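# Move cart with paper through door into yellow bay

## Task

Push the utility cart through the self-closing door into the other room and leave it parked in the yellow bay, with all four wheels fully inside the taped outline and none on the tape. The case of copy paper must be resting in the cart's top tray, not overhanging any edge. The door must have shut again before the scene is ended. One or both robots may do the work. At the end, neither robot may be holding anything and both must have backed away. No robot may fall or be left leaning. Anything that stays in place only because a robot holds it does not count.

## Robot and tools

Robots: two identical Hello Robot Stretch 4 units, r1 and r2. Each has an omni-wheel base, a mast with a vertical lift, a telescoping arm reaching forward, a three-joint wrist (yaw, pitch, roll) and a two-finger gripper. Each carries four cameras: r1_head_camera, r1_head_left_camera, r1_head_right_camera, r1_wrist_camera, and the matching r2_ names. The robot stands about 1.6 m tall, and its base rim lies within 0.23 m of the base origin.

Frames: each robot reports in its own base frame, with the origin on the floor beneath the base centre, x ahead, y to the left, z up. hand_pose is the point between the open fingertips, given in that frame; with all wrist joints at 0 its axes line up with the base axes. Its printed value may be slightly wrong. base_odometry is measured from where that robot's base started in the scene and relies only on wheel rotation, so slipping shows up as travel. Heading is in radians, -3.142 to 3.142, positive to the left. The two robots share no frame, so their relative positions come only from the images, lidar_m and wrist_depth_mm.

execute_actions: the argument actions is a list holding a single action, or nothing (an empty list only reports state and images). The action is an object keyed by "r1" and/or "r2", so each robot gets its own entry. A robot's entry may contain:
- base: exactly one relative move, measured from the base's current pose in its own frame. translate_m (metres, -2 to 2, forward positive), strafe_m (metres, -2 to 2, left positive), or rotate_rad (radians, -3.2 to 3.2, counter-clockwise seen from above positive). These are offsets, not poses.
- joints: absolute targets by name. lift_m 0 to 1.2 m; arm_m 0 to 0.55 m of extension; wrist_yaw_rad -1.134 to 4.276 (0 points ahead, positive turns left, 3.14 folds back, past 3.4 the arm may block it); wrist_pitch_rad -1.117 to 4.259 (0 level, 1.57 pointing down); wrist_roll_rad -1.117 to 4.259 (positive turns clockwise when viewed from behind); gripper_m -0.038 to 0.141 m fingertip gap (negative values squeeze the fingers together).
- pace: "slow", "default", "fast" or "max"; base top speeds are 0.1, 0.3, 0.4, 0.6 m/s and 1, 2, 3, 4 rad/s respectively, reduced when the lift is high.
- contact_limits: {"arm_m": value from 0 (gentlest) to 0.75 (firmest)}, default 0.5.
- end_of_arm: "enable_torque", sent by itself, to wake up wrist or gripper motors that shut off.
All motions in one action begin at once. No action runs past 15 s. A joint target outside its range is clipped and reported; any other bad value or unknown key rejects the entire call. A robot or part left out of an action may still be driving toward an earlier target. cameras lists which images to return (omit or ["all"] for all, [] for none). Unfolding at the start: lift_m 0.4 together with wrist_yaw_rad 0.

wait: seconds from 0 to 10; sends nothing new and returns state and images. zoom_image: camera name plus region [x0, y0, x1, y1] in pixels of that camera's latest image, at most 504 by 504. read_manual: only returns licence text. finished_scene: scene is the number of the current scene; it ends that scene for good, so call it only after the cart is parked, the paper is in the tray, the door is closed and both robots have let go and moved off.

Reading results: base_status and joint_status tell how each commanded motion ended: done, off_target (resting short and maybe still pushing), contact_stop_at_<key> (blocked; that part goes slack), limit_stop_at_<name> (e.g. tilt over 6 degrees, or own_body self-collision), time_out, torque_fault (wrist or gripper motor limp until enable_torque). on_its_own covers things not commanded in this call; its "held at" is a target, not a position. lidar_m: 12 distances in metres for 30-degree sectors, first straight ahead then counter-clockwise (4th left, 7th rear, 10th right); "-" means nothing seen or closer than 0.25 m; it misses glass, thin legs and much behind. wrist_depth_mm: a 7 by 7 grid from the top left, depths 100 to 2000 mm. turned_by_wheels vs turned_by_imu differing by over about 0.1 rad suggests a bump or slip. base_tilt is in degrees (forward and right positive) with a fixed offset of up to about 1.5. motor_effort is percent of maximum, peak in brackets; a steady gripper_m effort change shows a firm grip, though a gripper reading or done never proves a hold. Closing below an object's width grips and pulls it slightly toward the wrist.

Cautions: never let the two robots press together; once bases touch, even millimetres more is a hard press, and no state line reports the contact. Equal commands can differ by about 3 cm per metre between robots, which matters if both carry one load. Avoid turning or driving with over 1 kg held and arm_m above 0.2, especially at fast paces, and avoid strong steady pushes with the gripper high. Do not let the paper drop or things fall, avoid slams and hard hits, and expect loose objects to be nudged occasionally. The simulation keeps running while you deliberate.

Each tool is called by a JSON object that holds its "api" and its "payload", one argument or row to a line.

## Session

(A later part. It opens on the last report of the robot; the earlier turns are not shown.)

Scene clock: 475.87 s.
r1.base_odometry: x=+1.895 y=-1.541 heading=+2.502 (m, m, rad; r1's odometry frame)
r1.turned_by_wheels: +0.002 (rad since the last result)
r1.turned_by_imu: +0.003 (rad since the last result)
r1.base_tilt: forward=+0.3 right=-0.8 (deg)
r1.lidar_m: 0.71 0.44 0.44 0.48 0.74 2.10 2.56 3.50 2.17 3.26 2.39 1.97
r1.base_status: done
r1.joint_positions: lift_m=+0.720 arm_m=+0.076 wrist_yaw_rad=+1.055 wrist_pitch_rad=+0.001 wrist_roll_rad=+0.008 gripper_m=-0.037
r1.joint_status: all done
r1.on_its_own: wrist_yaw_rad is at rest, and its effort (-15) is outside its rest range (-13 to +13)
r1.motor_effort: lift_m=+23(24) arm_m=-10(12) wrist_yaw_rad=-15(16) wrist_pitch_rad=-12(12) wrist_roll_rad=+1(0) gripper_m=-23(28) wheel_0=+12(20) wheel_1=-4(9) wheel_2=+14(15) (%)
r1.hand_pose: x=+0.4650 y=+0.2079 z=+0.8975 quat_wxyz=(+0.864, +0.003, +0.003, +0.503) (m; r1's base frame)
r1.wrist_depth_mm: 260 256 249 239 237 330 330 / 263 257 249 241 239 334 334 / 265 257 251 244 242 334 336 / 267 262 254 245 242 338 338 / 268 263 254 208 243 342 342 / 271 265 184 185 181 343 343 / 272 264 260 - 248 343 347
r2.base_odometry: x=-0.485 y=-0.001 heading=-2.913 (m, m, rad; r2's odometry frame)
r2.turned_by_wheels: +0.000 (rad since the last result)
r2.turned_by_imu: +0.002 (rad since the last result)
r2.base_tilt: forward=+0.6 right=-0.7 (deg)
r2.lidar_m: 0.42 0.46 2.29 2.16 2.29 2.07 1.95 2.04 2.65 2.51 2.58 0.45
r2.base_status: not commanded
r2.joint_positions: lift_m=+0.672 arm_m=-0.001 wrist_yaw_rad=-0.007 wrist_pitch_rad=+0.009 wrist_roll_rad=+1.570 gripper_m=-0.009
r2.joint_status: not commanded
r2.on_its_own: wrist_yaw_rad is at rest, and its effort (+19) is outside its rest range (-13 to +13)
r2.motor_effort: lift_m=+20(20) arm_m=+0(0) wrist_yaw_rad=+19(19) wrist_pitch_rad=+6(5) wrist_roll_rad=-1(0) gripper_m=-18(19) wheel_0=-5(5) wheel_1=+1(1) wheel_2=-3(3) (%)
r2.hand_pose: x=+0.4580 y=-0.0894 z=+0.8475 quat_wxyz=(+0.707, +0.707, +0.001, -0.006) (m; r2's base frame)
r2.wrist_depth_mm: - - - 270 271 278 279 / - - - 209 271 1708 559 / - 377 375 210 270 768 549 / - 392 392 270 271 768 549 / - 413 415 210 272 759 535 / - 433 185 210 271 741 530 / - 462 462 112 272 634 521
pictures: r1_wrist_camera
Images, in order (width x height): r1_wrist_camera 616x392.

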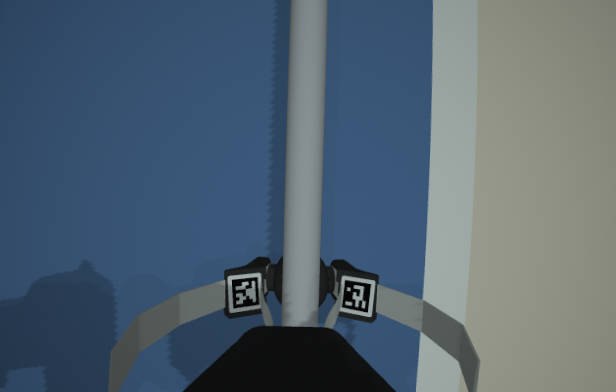

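{"api": "execute_actions", "payload": {
  "actions": [
    {"r1":{"base":{"strafe_m":-0.036},"joints":{"arm_m":0.003,"wrist_yaw_rad":0.99},"pace":"slow"}}
  ],
  "cameras": []
}}

{"api": "execute_actions", "payload": {
  "actions": [
    {"r1":{"base":{"translate_m":-0.05},"joints":{"wrist_yaw_rad":0.87},"pace":"slow"}}
  ],
  "cameras": []
}}

{"api": "execute_actions", "payload": {
  "actions": [
    {"r1":{"base":{"translate_m":-0.049},"joints":{"wrist_yaw_rad":0.75},"pace":"slow"}}
  ],
  "cameras": ["r1_wrist_camera"]
}}

Scene clock: 497.73 s.
r1.base_odometry: x=+1.916 y=-1.512 heading=+2.502 (m, m, rad; r1's odometry frame)
r1.turned_by_wheels: +0.000 (rad since the last result)
r1.turned_by_imu: +0.051 (rad since the last result)
r1.base_tilt: forward=+0.2 right=-0.7 (deg)
r1.lidar_m: 0.73 0.40 0.42 0.48 0.80 2.50 2.64 3.81 2.16 3.03 2.33 1.73
r1.base_status: done
r1.joint_positions: lift_m=+0.720 arm_m=+0.005 wrist_yaw_rad=+0.978 wrist_pitch_rad=+0.002 wrist_roll_rad=+0.008 gripper_m=-0.037
r1.joint_status: all done
r1.on_its_own: wrist_yaw_rad is at rest, and its effort (+35) is outside its rest range (-13 to +13)
r1.motor_effort: lift_m=+24(24) arm_m=-14(14) wrist_yaw_rad=+35(57) wrist_pitch_rad=-15(14) wrist_roll_rad=+1(0) gripper_m=-23(25) wheel_0=-2(25) wheel_1=-9(8) wheel_2=+11(18) (%)
r1.hand_pose: x=+0.4101 y=+0.1903 z=+0.8972 quat_wxyz=(+0.883, +0.003, +0.003, +0.470) (m; r1's base frame)
r1.wrist_depth_mm: 268 258 251 240 236 389 397 / 270 260 252 240 237 394 402 / 271 262 254 243 239 397 404 / 272 265 255 245 239 402 404 / 274 267 257 200 242 404 407 / 278 268 181 180 182 410 413 / 278 267 264 - 245 410 415
r2.base_odometry: x=-0.485 y=-0.001 heading=-2.913 (m, m, rad; r2's odometry frame)
r2.turned_by_wheels: +0.000 (rad since the last result)
r2.turned_by_imu: +0.002 (rad since the last result)
r2.base_tilt: forward=+0.3 right=-0.8 (deg)
r2.lidar_m: 0.42 0.43 2.28 2.15 2.27 2.09 1.97 2.02 2.63 2.50 2.58 0.44
r2.base_status: not commanded
r2.joint_positions: lift_m=+0.672 arm_m=-0.001 wrist_yaw_rad=-0.007 wrist_pitch_rad=+0.009 wrist_roll_rad=+1.570 gripper_m=-0.009
r2.joint_status: not commanded
r2.on_its_own: wrist_yaw_rad is at rest, and its effort (+20) is outside its rest range (-13 to +13)
r2.motor_effort: lift_m=+20(20) arm_m=+0(0) wrist_yaw_rad=+20(20) wrist_pitch_rad=+6(6) wrist_roll_rad=+0(0) gripper_m=-19(18) wheel_0=-5(5) wheel_1=+1(1) wheel_2=-3(4) (%)
r2.hand_pose: x=+0.4580 y=-0.0894 z=+0.8475 quat_wxyz=(+0.707, +0.707, +0.001, -0.006) (m; r2's base frame)
r2.wrist_depth_mm: - - - 268 270 279 279 / - - - 210 271 1808 559 / - 377 377 210 270 768 554 / - 392 392 270 271 778 549 / - 413 413 210 271 759 539 / - 433 185 210 271 741 530 / - 459 459 112 271 640 521
pictures: none
No camera images: the call's "cameras" was empty. Leave "cameras" out to get every camera's image.

Scene clock: 499.43 s.
r1.base_odometry: x=+1.956 y=-1.542 heading=+2.502 (m, m, rad; r1's odometry frame)
r1.turned_by_wheels: -0.001 (rad since the last result)
r1.turned_by_imu: -0.001 (rad since the last result)
r1.base_tilt: forward=+0.4 right=-0.7 (deg)
r1.lidar_m: 0.49 0.42 0.42 0.51 0.86 2.45 2.59 3.74 2.14 3.09 2.37 1.83
r1.base_status: done
r1.joint_positions: lift_m=+0.720 arm_m=+0.005 wrist_yaw_rad=+0.857 wrist_pitch_rad=+0.002 wrist_roll_rad=+0.008 gripper_m=-0.037
r1.joint_status: all done
r1.on_its_own: wrist_yaw_rad is at rest, and its effort (+37) is outside its rest range (-13 to +13)
r1.motor_effort: lift_m=+24(23) arm_m=-9(13) wrist_yaw_rad=+37(44) wrist_pitch_rad=-14(14) wrist_roll_rad=+1(1) gripper_m=-25(26) wheel_0=-9(13) wheel_1=-11(10) wheel_2=+11(17) (%)
r1.hand_pose: x=+0.4306 y=+0.1607 z=+0.8972 quat_wxyz=(+0.910, +0.003, +0.003, +0.415) (m; r1's base frame)
r1.wrist_depth_mm: 251 249 244 240 238 469 488 / 253 250 246 242 239 473 488 / 256 251 248 243 242 473 496 / 257 253 250 245 243 477 496 / 259 257 252 200 244 488 508 / 262 258 181 183 182 488 504 / 265 259 255 - 248 488 508
r2.base_odometry: x=-0.485 y=-0.001 heading=-2.913 (m, m, rad; r2's odometry frame)
r2.turned_by_wheels: +0.000 (rad since the last result)
r2.turned_by_imu: +0.001 (rad since the last result)
r2.base_tilt: forward=+0.5 right=-0.7 (deg)
r2.lidar_m: 0.42 0.45 2.30 2.17 2.26 2.09 1.98 2.06 2.64 2.51 2.59 0.46
r2.base_status: not commanded
r2.joint_positions: lift_m=+0.672 arm_m=-0.001 wrist_yaw_rad=-0.007 wrist_pitch_rad=+0.009 wrist_roll_rad=+1.570 gripper_m=-0.009
r2.joint_status: not commanded
r2.on_its_own: wrist_yaw_rad is at rest, and its effort (+19) is outside its rest range (-13 to +13)
r2.motor_effort: lift_m=+20(20) arm_m=+0(0) wrist_yaw_rad=+19(20) wrist_pitch_rad=+6(5) wrist_roll_rad=+0(0) gripper_m=-19(18) wheel_0=-5(5) wheel_1=+1(1) wheel_2=-3(3) (%)
r2.hand_pose: x=+0.4580 y=-0.0894 z=+0.8475 quat_wxyz=(+0.707, +0.707, +0.001, -0.006) (m; r2's base frame)
r2.wrist_depth_mm: - - - 268 271 278 279 / - - - 210 271 1808 554 / - 377 377 209 270 759 554 / - 392 392 270 271 778 549 / - 415 415 210 272 768 539 / - 436 185 210 272 741 530 / - 459 462 112 271 634 517
pictures: none
No camera images: the call's "cameras" was empty. Leave "cameras" out to get every camera's image.

Scene clock: 501.10 s.
r1.base_odometry: x=+1.995 y=-1.571 heading=+2.501 (m, m, rad; r1's odometry frame)
r1.turned_by_wheels: -0.001 (rad since the last result)
r1.turned_by_imu: -0.001 (rad since the last result)
r1.base_tilt: forward=+0.4 right=-0.8 (deg)
r1.lidar_m: 0.40 0.42 0.43 0.53 0.88 2.41 2.55 3.67 2.10 3.15 2.41 1.90
r1.base_status: done
r1.joint_positions: lift_m=+0.720 arm_m=+0.005 wrist_yaw_rad=+0.739 wrist_pitch_rad=+0.002 wrist_roll_rad=+0.008 gripper_m=-0.037
r1.joint_status: all done
r1.on_its_own: wrist_yaw_rad is at rest, and its effort (+32) is outside its rest range (-13 to +13)
r1.motor_effort: lift_m=+23(23) arm_m=-9(9) wrist_yaw_rad=+32(41) wrist_pitch_rad=-13(14) wrist_roll_rad=+0(0) gripper_m=-25(24) wheel_0=-10(11) wheel_1=-10(12) wheel_2=+10(20) (%)
r1.hand_pose: x=+0.4477 y=+0.1296 z=+0.8973 quat_wxyz=(+0.933, +0.003, +0.002, +0.361) (m; r1's base frame)
r1.wrist_depth_mm: 240 240 240 240 242 554 609 / 241 242 243 241 243 569 597 / 243 244 244 242 244 569 615 / 246 245 245 245 246 574 615 / 246 247 248 200 248 585 627 / 248 249 181 180 182 580 627 / 250 251 250 - 252 591 647
r2.base_odometry: x=-0.485 y=-0.001 heading=-2.913 (m, m, rad; r2's odometry frame)
r2.turned_by_wheels: +0.000 (rad since the last result)
r2.turned_by_imu: +0.001 (rad since the last result)
r2.base_tilt: forward=+0.5 right=-0.7 (deg)
r2.lidar_m: 0.40 0.46 2.31 2.16 2.28 2.10 1.96 2.06 2.66 2.51 2.58 0.46
r2.base_status: not commanded
r2.joint_positions: lift_m=+0.672 arm_m=-0.001 wrist_yaw_rad=-0.007 wrist_pitch_rad=+0.009 wrist_roll_rad=+1.570 gripper_m=-0.009
r2.joint_status: not commanded
r2.on_its_own: wrist_yaw_rad is at rest, and its effort (+20) is outside its rest range (-13 to +13)
r2.motor_effort: lift_m=+20(20) arm_m=+0(0) wrist_yaw_rad=+20(19) wrist_pitch_rad=+5(5) wrist_roll_rad=-1(1) gripper_m=-20(19) wheel_0=-5(5) wheel_1=+1(1) wheel_2=-3(3) (%)
r2.hand_pose: x=+0.4580 y=-0.0894 z=+0.8475 quat_wxyz=(+0.707, +0.707, +0.001, -0.006) (m; r2's base frame)
r2.wrist_depth_mm: - - - 270 270 278 279 / - - - 209 270 1808 554 / - 377 377 209 271 759 554 / - 394 392 270 270 778 549 / - 415 415 210 271 759 535 / - 433 185 210 271 741 525 / - 462 462 112 271 634 521
pictures: r1_wrist_camera
Images, in order (width x height): r1_wrist_camera 616x392.

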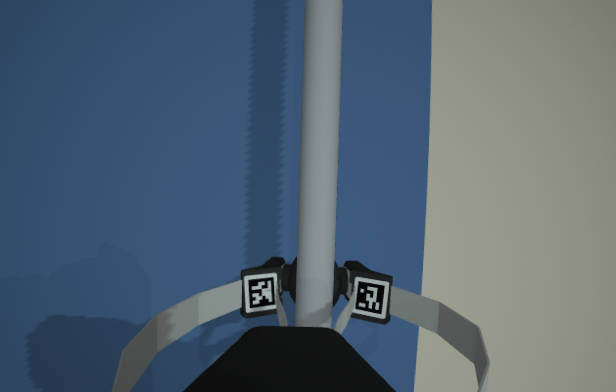

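{"api": "execute_actions", "payload": {
  "actions": [
    {"r1":{"base":{"translate_m":-0.052},"joints":{"wrist_yaw_rad":0.6},"pace":"slow"}}
  ],
  "cameras": []
}}

{"api": "execute_actions", "payload": {
  "actions": [
    {"r1":{"base":{"translate_m":-0.055},"joints":{"wrist_yaw_rad":0.47},"pace":"slow"}}
  ],
  "cameras": []
}}

{"api": "execute_actions", "payload": {
  "actions": [
    {"r1":{"base":{"translate_m":-0.07},"joints":{"wrist_yaw_rad":0.34},"pace":"slow"}}
  ],
  "cameras": ["r1_wrist_camera"]
}}

Scene clock: 509.10 s.
r1.base_odometry: x=+2.036 y=-1.602 heading=+2.501 (m, m, rad; r1's odometry frame)
r1.turned_by_wheels: +0.000 (rad since the last result)
r1.turned_by_imu: +0.000 (rad since the last result)
r1.base_tilt: forward=+0.2 right=-0.7 (deg)
r1.lidar_m: 0.43 0.41 0.43 0.57 0.92 2.36 2.52 3.57 2.07 3.17 2.43 2.01
r1.base_status: done
r1.joint_positions: lift_m=+0.720 arm_m=+0.005 wrist_yaw_rad=+0.597 wrist_pitch_rad=+0.002 wrist_roll_rad=+0.008 gripper_m=-0.037
r1.joint_status: all done
r1.motor_effort: lift_m=+24(23) arm_m=-10(10) wrist_yaw_rad=+7(65) wrist_pitch_rad=-13(13) wrist_roll_rad=+1(0) gripper_m=-24(23) wheel_0=-6(12) wheel_1=-8(11) wheel_2=+11(23) (%)
r1.hand_pose: x=+0.4633 y=+0.0900 z=+0.8973 quat_wxyz=(+0.956, +0.004, +0.002, +0.294) (m; r1's base frame)
r1.wrist_depth_mm: 228 231 236 239 245 699 788 / 229 233 239 240 247 707 798 / 231 235 240 242 250 723 831 / 233 237 242 244 252 723 842 / 234 238 242 204 254 732 842 / 236 240 183 181 182 741 866 / 237 241 246 - 257 759 878
r2.base_odometry: x=-0.485 y=-0.001 heading=-2.913 (m, m, rad; r2's odometry frame)
r2.turned_by_wheels: +0.000 (rad since the last result)
r2.turned_by_imu: +0.001 (rad since the last result)
r2.base_tilt: forward=+0.5 right=-0.7 (deg)
r2.lidar_m: 0.42 0.47 2.27 2.16 2.26 2.10 1.96 2.06 2.65 2.52 2.59 0.43
r2.base_status: not commanded
r2.joint_positions: lift_m=+0.672 arm_m=-0.001 wrist_yaw_rad=-0.007 wrist_pitch_rad=+0.009 wrist_roll_rad=+1.570 gripper_m=-0.009
r2.joint_status: not commanded
r2.on_its_own: wrist_yaw_rad is at rest, and its effort (+19) is outside its rest range (-13 to +13)
r2.motor_effort: lift_m=+20(20) arm_m=+0(0) wrist_yaw_rad=+19(19) wrist_pitch_rad=+6(7) wrist_roll_rad=+1(0) gripper_m=-19(18) wheel_0=-5(5) wheel_1=+1(1) wheel_2=-3(4) (%)
r2.hand_pose: x=+0.4580 y=-0.0894 z=+0.8475 quat_wxyz=(+0.707, +0.707, +0.001, -0.006) (m; r2's base frame)
r2.wrist_depth_mm: - - - 270 270 278 279 / - - - 210 271 1756 559 / - 375 377 210 271 759 559 / - 392 394 270 272 768 549 / - 413 413 210 272 759 539 / - 436 185 209 270 741 530 / - 459 462 112 272 634 521
pictures: none
No camera images: the call's "cameras" was empty. Leave "cameras" out to get every camera's image.

Scene clock: 510.87 s.
r1.base_odometry: x=+2.080 y=-1.634 heading=+2.501 (m, m, rad; r1's odometry frame)
r1.turned_by_wheels: +0.000 (rad since the last result)
r1.turned_by_imu: +0.000 (rad since the last result)
r1.base_tilt: forward=+0.1 right=-0.7 (deg)
r1.lidar_m: 0.43 0.42 0.44 0.58 0.99 2.33 2.45 3.50 2.04 3.26 2.50 2.08
r1.base_status: done
r1.joint_positions: lift_m=+0.720 arm_m=+0.005 wrist_yaw_rad=+0.471 wrist_pitch_rad=+0.002 wrist_roll_rad=+0.008 gripper_m=-0.037
r1.joint_status: all done
r1.motor_effort: lift_m=+23(24) arm_m=-9(9) wrist_yaw_rad=-4(72) wrist_pitch_rad=-14(13) wrist_roll_rad=+0(1) gripper_m=-24(26) wheel_0=-6(7) wheel_1=-7(9) wheel_2=+13(23) (%)
r1.hand_pose: x=+0.4723 y=+0.0531 z=+0.8974 quat_wxyz=(+0.972, +0.004, +0.002, +0.233) (m; r1's base frame)
r1.wrist_depth_mm: 220 227 233 237 249 904 1098 / 222 228 236 240 251 917 1138 / 223 229 237 241 254 917 1160 / 224 231 238 245 256 931 1182 / 227 234 240 206 256 931 1205 / 229 233 183 180 182 960 1255 / 230 235 243 - 798 976 1255
r2.base_odometry: x=-0.485 y=-0.001 heading=-2.913 (m, m, rad; r2's odometry frame)
r2.turned_by_wheels: +0.000 (rad since the last result)
r2.turned_by_imu: +0.001 (rad since the last result)
r2.base_tilt: forward=+0.4 right=-0.6 (deg)
r2.lidar_m: 0.42 0.47 2.29 2.15 2.27 2.06 1.96 2.05 2.66 2.52 2.58 0.47
r2.base_status: not commanded
r2.joint_positions: lift_m=+0.672 arm_m=-0.001 wrist_yaw_rad=-0.007 wrist_pitch_rad=+0.009 wrist_roll_rad=+1.570 gripper_m=-0.009
r2.joint_status: not commanded
r2.on_its_own: wrist_yaw_rad is at rest, and its effort (+21) is outside its rest range (-13 to +13)
r2.motor_effort: lift_m=+20(20) arm_m=+0(0) wrist_yaw_rad=+21(20) wrist_pitch_rad=+5(7) wrist_roll_rad=+0(1) gripper_m=-19(20) wheel_0=-5(5) wheel_1=+1(1) wheel_2=-3(4) (%)
r2.hand_pose: x=+0.4580 y=-0.0894 z=+0.8475 quat_wxyz=(+0.707, +0.707, +0.001, -0.006) (m; r2's base frame)
r2.wrist_depth_mm: - - - 270 271 278 279 / - - - 210 271 1756 559 / - 377 377 210 271 759 554 / - 394 392 270 271 768 544 / - 415 413 211 272 750 539 / - 433 185 210 271 741 530 / - 455 462 112 272 634 517
pictures: none
No camera images: the call's "cameras" was empty. Leave "cameras" out to get every camera's image.

Scene clock: 512.83 s.
r1.base_odometry: x=+2.135 y=-1.676 heading=+2.501 (m, m, rad; r1's odometry frame)
r1.turned_by_wheels: +0.000 (rad since the last result)
r1.turned_by_imu: +0.001 (rad since the last result)
r1.base_tilt: forward=+0.2 right=-0.8 (deg)
r1.lidar_m: 0.41 0.43 0.46 0.64 1.05 2.25 2.40 3.41 2.00 3.35 2.56 2.21
r1.base_status: done
r1.joint_positions: lift_m=+0.720 arm_m=+0.005 wrist_yaw_rad=+0.341 wrist_pitch_rad=+0.002 wrist_roll_rad=+0.008 gripper_m=-0.037
r1.joint_status: all done
r1.motor_effort: lift_m=+23(23) arm_m=-9(9) wrist_yaw_rad=-5(81) wrist_pitch_rad=-11(14) wrist_roll_rad=+0(0) gripper_m=-25(25) wheel_0=-5(11) wheel_1=-6(9) wheel_2=+11(24) (%)
r1.hand_pose: x=+0.4767 y=+0.0142 z=+0.8974 quat_wxyz=(+0.985, +0.004, +0.002, +0.170) (m; r1's base frame)
r1.wrist_depth_mm: 214 222 231 237 252 1255 1863 / 216 224 233 238 254 1255 1808 / 217 224 236 240 256 1281 1863 / 219 228 236 243 258 1308 1863 / 221 229 237 206 991 1336 1863 / 221 229 182 180 182 1366 1921 / 224 229 239 - 1008 1430 1921
r2.base_odometry: x=-0.485 y=-0.001 heading=-2.913 (m, m, rad; r2's odometry frame)
r2.turned_by_wheels: +0.000 (rad since the last result)
r2.turned_by_imu: +0.001 (rad since the last result)
r2.base_tilt: forward=+0.5 right=-0.7 (deg)
r2.lidar_m: 0.41 0.48 2.24 2.15 2.26 2.09 1.97 2.03 2.64 2.51 2.58 0.44
r2.base_status: not commanded
r2.joint_positions: lift_m=+0.672 arm_m=-0.001 wrist_yaw_rad=-0.007 wrist_pitch_rad=+0.009 wrist_roll_rad=+1.570 gripper_m=-0.009
r2.joint_status: not commanded
r2.on_its_own: wrist_yaw_rad is at rest, and its effort (+19) is outside its rest range (-13 to +13)
r2.motor_effort: lift_m=+20(20) arm_m=+0(1) wrist_yaw_rad=+19(18) wrist_pitch_rad=+6(5) wrist_roll_rad=+0(0) gripper_m=-21(17) wheel_0=-5(5) wheel_1=+1(1) wheel_2=-3(3) (%)
r2.hand_pose: x=+0.4580 y=-0.0894 z=+0.8475 quat_wxyz=(+0.707, +0.707, +0.001, -0.006) (m; r2's base frame)
r2.wrist_depth_mm: - - - 268 270 278 279 / - - - 210 271 1756 559 / - 377 375 210 271 768 554 / - 389 392 268 270 778 549 / - 415 415 210 271 759 535 / - 433 185 210 271 741 530 / - 462 459 112 273 634 517
pictures: r1_wrist_camera
Images, in order (width x height): r1_wrist_camera 616x392.

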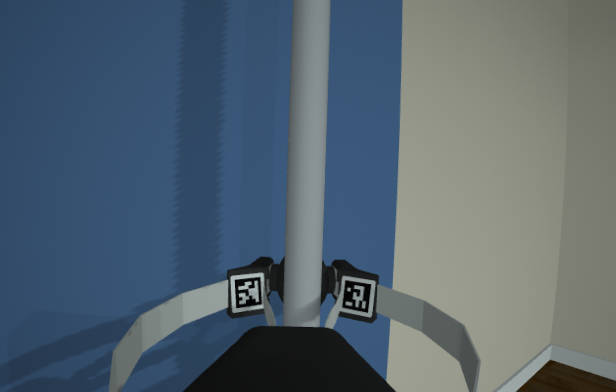

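{"api": "execute_actions", "payload": {
  "actions": [
    {"r1":{"base":{"translate_m":-0.06},"joints":{"wrist_yaw_rad":0.29},"pace":"slow"}}
  ],
  "cameras": []
}}

{"api": "execute_actions", "payload": {
  "actions": [
    {"r1":{"base":{"translate_m":-0.07},"joints":{"wrist_yaw_rad":0.2},"pace":"slow"}}
  ],
  "cameras": []
}}

{"api": "execute_actions", "payload": {
  "actions": [
    {"r1":{"base":{"translate_m":-0.1},"joints":{"wrist_yaw_rad":0.125},"pace":"slow"}}
  ],
  "cameras": ["r1_wrist_camera","r2_head_camera"]
}}

Scene clock: 521.37 s.
r1.base_odometry: x=+2.183 y=-1.711 heading=+2.500 (m, m, rad; r1's odometry frame)
r1.turned_by_wheels: -0.001 (rad since the last result)
r1.turned_by_imu: -0.002 (rad since the last result)
r1.base_tilt: forward=+0.2 right=-0.9 (deg)
r1.lidar_m: 0.41 0.43 0.48 0.72 1.08 2.23 2.33 3.33 1.98 3.40 2.61 2.33
r1.base_status: done
r1.joint_positions: lift_m=+0.720 arm_m=+0.005 wrist_yaw_rad=+0.282 wrist_pitch_rad=+0.002 wrist_roll_rad=+0.008 gripper_m=-0.037
r1.joint_status: all done
r1.on_its_own: wrist_yaw_rad is at rest, and its effort (+23) is outside its rest range (-13 to +13)
r1.motor_effort: lift_m=+23(24) arm_m=-9(9) wrist_yaw_rad=+23(32) wrist_pitch_rad=-13(12) wrist_roll_rad=+1(1) gripper_m=-24(23) wheel_0=-14(15) wheel_1=-7(8) wheel_2=+7(18) (%)
r1.hand_pose: x=+0.4770 y=-0.0037 z=+0.8973 quat_wxyz=(+0.990, +0.004, +0.001, +0.141) (m; r1's base frame)
r1.wrist_depth_mm: 214 222 231 236 251 1576 1921 / 216 224 232 238 252 1576 1921 / 218 226 235 241 254 1618 1921 / 220 228 236 241 256 1661 - / 221 229 238 200 258 1708 1983 / 223 230 181 182 181 1808 1921 / 224 229 239 - 1205 1661 1921
r2.base_odometry: x=-0.485 y=-0.001 heading=-2.913 (m, m, rad; r2's odometry frame)
r2.turned_by_wheels: +0.000 (rad since the last result)
r2.turned_by_imu: +0.002 (rad since the last result)
r2.base_tilt: forward=+0.7 right=-0.6 (deg)
r2.lidar_m: 0.41 0.43 2.29 2.17 2.26 2.07 1.97 2.06 2.64 2.52 2.57 0.45
r2.base_status: not commanded
r2.joint_positions: lift_m=+0.672 arm_m=-0.001 wrist_yaw_rad=-0.007 wrist_pitch_rad=+0.009 wrist_roll_rad=+1.570 gripper_m=-0.009
r2.joint_status: not commanded
r2.on_its_own: wrist_yaw_rad is at rest, and its effort (+18) is outside its rest range (-13 to +13)
r2.motor_effort: lift_m=+20(20) arm_m=+0(0) wrist_yaw_rad=+18(22) wrist_pitch_rad=+6(6) wrist_roll_rad=-1(1) gripper_m=-18(21) wheel_0=-5(5) wheel_1=+1(1) wheel_2=-4(4) (%)
r2.hand_pose: x=+0.4580 y=-0.0894 z=+0.8475 quat_wxyz=(+0.707, +0.707, +0.001, -0.006) (m; r2's base frame)
r2.wrist_depth_mm: - - - 268 271 278 279 / - - - 209 271 1808 554 / - 377 377 209 270 759 554 / - 392 392 270 271 768 549 / - 415 415 210 271 759 539 / - 433 185 210 271 741 530 / - 462 462 112 272 640 521
pictures: none
No camera images: the call's "cameras" was empty. Leave "cameras" out to get every camera's image.

Scene clock: 523.33 s.
r1.base_odometry: x=+2.239 y=-1.753 heading=+2.499 (m, m, rad; r1's odometry frame)
r1.turned_by_wheels: -0.001 (rad since the last result)
r1.turned_by_imu: -0.002 (rad since the last result)
r1.base_tilt: forward=+0.5 right=-1.0 (deg)
r1.lidar_m: 0.40 0.44 0.49 0.78 1.16 2.15 2.29 3.25 1.93 3.52 2.66 2.46
r1.base_status: done
r1.joint_positions: lift_m=+0.720 arm_m=+0.005 wrist_yaw_rad=+0.193 wrist_pitch_rad=+0.002 wrist_roll_rad=+0.008 gripper_m=-0.037
r1.joint_status: all done
r1.on_its_own: wrist_yaw_rad is at rest, and its effort (+18) is outside its rest range (-13 to +13)
r1.motor_effort: lift_m=+23(24) arm_m=-9(10) wrist_yaw_rad=+18(34) wrist_pitch_rad=-13(13) wrist_roll_rad=+0(0) gripper_m=-21(26) wheel_0=-12(13) wheel_1=-7(7) wheel_2=+7(18) (%)
r1.hand_pose: x=+0.4755 y=-0.0303 z=+0.8973 quat_wxyz=(+0.995, +0.004, +0.001, +0.097) (m; r1's base frame)
r1.wrist_depth_mm: 214 222 230 236 252 - 1921 / 215 224 234 238 251 - 1983 / 218 225 234 239 254 - 1983 / 220 228 237 242 257 - 1983 / 221 229 238 200 259 - 1921 / 223 230 182 181 182 - 1983 / 225 229 239 - 1537 1921 1921
r2.base_odometry: x=-0.485 y=-0.001 heading=-2.913 (m, m, rad; r2's odometry frame)
r2.turned_by_wheels: +0.000 (rad since the last result)
r2.turned_by_imu: +0.001 (rad since the last result)
r2.base_tilt: forward=+0.6 right=-0.7 (deg)
r2.lidar_m: 0.41 0.42 2.28 2.16 2.26 2.09 1.96 2.05 2.66 2.51 2.58 0.45
r2.base_status: not commanded
r2.joint_positions: lift_m=+0.672 arm_m=-0.001 wrist_yaw_rad=-0.007 wrist_pitch_rad=+0.009 wrist_roll_rad=+1.570 gripper_m=-0.009
r2.joint_status: not commanded
r2.on_its_own: wrist_yaw_rad is at rest, and its effort (+21) is outside its rest range (-13 to +13)
r2.motor_effort: lift_m=+21(20) arm_m=+0(0) wrist_yaw_rad=+21(21) wrist_pitch_rad=+7(7) wrist_roll_rad=+0(0) gripper_m=-19(16) wheel_0=-5(5) wheel_1=+1(1) wheel_2=-3(4) (%)
r2.hand_pose: x=+0.4580 y=-0.0894 z=+0.8475 quat_wxyz=(+0.707, +0.707, +0.001, -0.006) (m; r2's base frame)
r2.wrist_depth_mm: - - - 270 271 278 281 / - - - 210 271 1756 554 / - 377 377 210 271 759 554 / - 392 392 270 271 778 549 / - 415 413 210 271 759 539 / - 433 185 210 271 741 530 / - 462 459 112 272 634 517
pictures: none
No camera images: the call's "cameras" was empty. Leave "cameras" out to get every camera's image.

Scene clock: 525.60 s.
r1.base_odometry: x=+2.319 y=-1.812 heading=+2.498 (m, m, rad; r1's odometry frame)
r1.turned_by_wheels: -0.001 (rad since the last result)
r1.turned_by_imu: -0.002 (rad since the last result)
r1.base_tilt: forward=+0.2 right=-1.0 (deg)
r1.lidar_m: 0.42 0.45 0.55 0.85 1.22 2.07 2.21 3.14 1.88 3.62 2.75 2.63
r1.base_status: done
r1.joint_positions: lift_m=+0.720 arm_m=+0.005 wrist_yaw_rad=+0.118 wrist_pitch_rad=+0.002 wrist_roll_rad=+0.008 gripper_m=-0.037
r1.joint_status: all done
r1.on_its_own: wrist_yaw_rad is at rest, and its effort (+20) is outside its rest range (-13 to +13)
r1.motor_effort: lift_m=+24(24) arm_m=-9(9) wrist_yaw_rad=+20(29) wrist_pitch_rad=-14(13) wrist_roll_rad=+1(0) gripper_m=-21(23) wheel_0=-14(13) wheel_1=-6(6) wheel_2=+5(18) (%)
r1.hand_pose: x=+0.4723 y=-0.0530 z=+0.8973 quat_wxyz=(+0.998, +0.004, +0.001, +0.059) (m; r1's base frame)
r1.wrist_depth_mm: 221 227 234 237 247 - - / 223 229 236 239 249 - - / 224 231 237 240 251 - - / 228 233 239 243 254 - - / 228 235 240 201 256 - - / 229 234 181 181 183 - - / 231 235 243 - 262 1921 1983
r2.base_odometry: x=-0.485 y=-0.001 heading=-2.913 (m, m, rad; r2's odometry frame)
r2.turned_by_wheels: +0.000 (rad since the last result)
r2.turned_by_imu: +0.001 (rad since the last result)
r2.base_tilt: forward=+0.4 right=-0.7 (deg)
r2.lidar_m: 0.42 0.44 2.30 2.18 2.28 2.08 1.97 2.05 2.65 2.52 2.56 0.46
r2.base_status: not commanded
r2.joint_positions: lift_m=+0.672 arm_m=-0.001 wrist_yaw_rad=-0.007 wrist_pitch_rad=+0.009 wrist_roll_rad=+1.570 gripper_m=-0.009
r2.joint_status: not commanded
r2.on_its_own: wrist_yaw_rad is at rest, and its effort (+20) is outside its rest range (-13 to +13)
r2.motor_effort: lift_m=+20(20) arm_m=+0(0) wrist_yaw_rad=+20(20) wrist_pitch_rad=+7(6) wrist_roll_rad=+0(0) gripper_m=-19(19) wheel_0=-5(5) wheel_1=+1(1) wheel_2=-4(4) (%)
r2.hand_pose: x=+0.4580 y=-0.0894 z=+0.8475 quat_wxyz=(+0.707, +0.707, +0.001, -0.006) (m; r2's base frame)
r2.wrist_depth_mm: - - - 270 271 278 279 / - - - 209 271 1808 559 / - 377 375 209 271 768 554 / - 394 394 270 272 778 549 / - 413 413 210 271 759 535 / - 433 185 210 271 741 525 / - 462 459 112 272 634 517
pictures: r1_wrist_camera, r2_head_camera
Images, in order (width x height): r1_wrist_camera 616x392, r2_head_camera 420x560.

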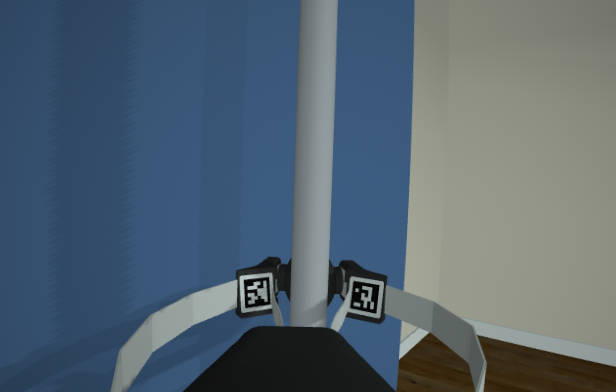

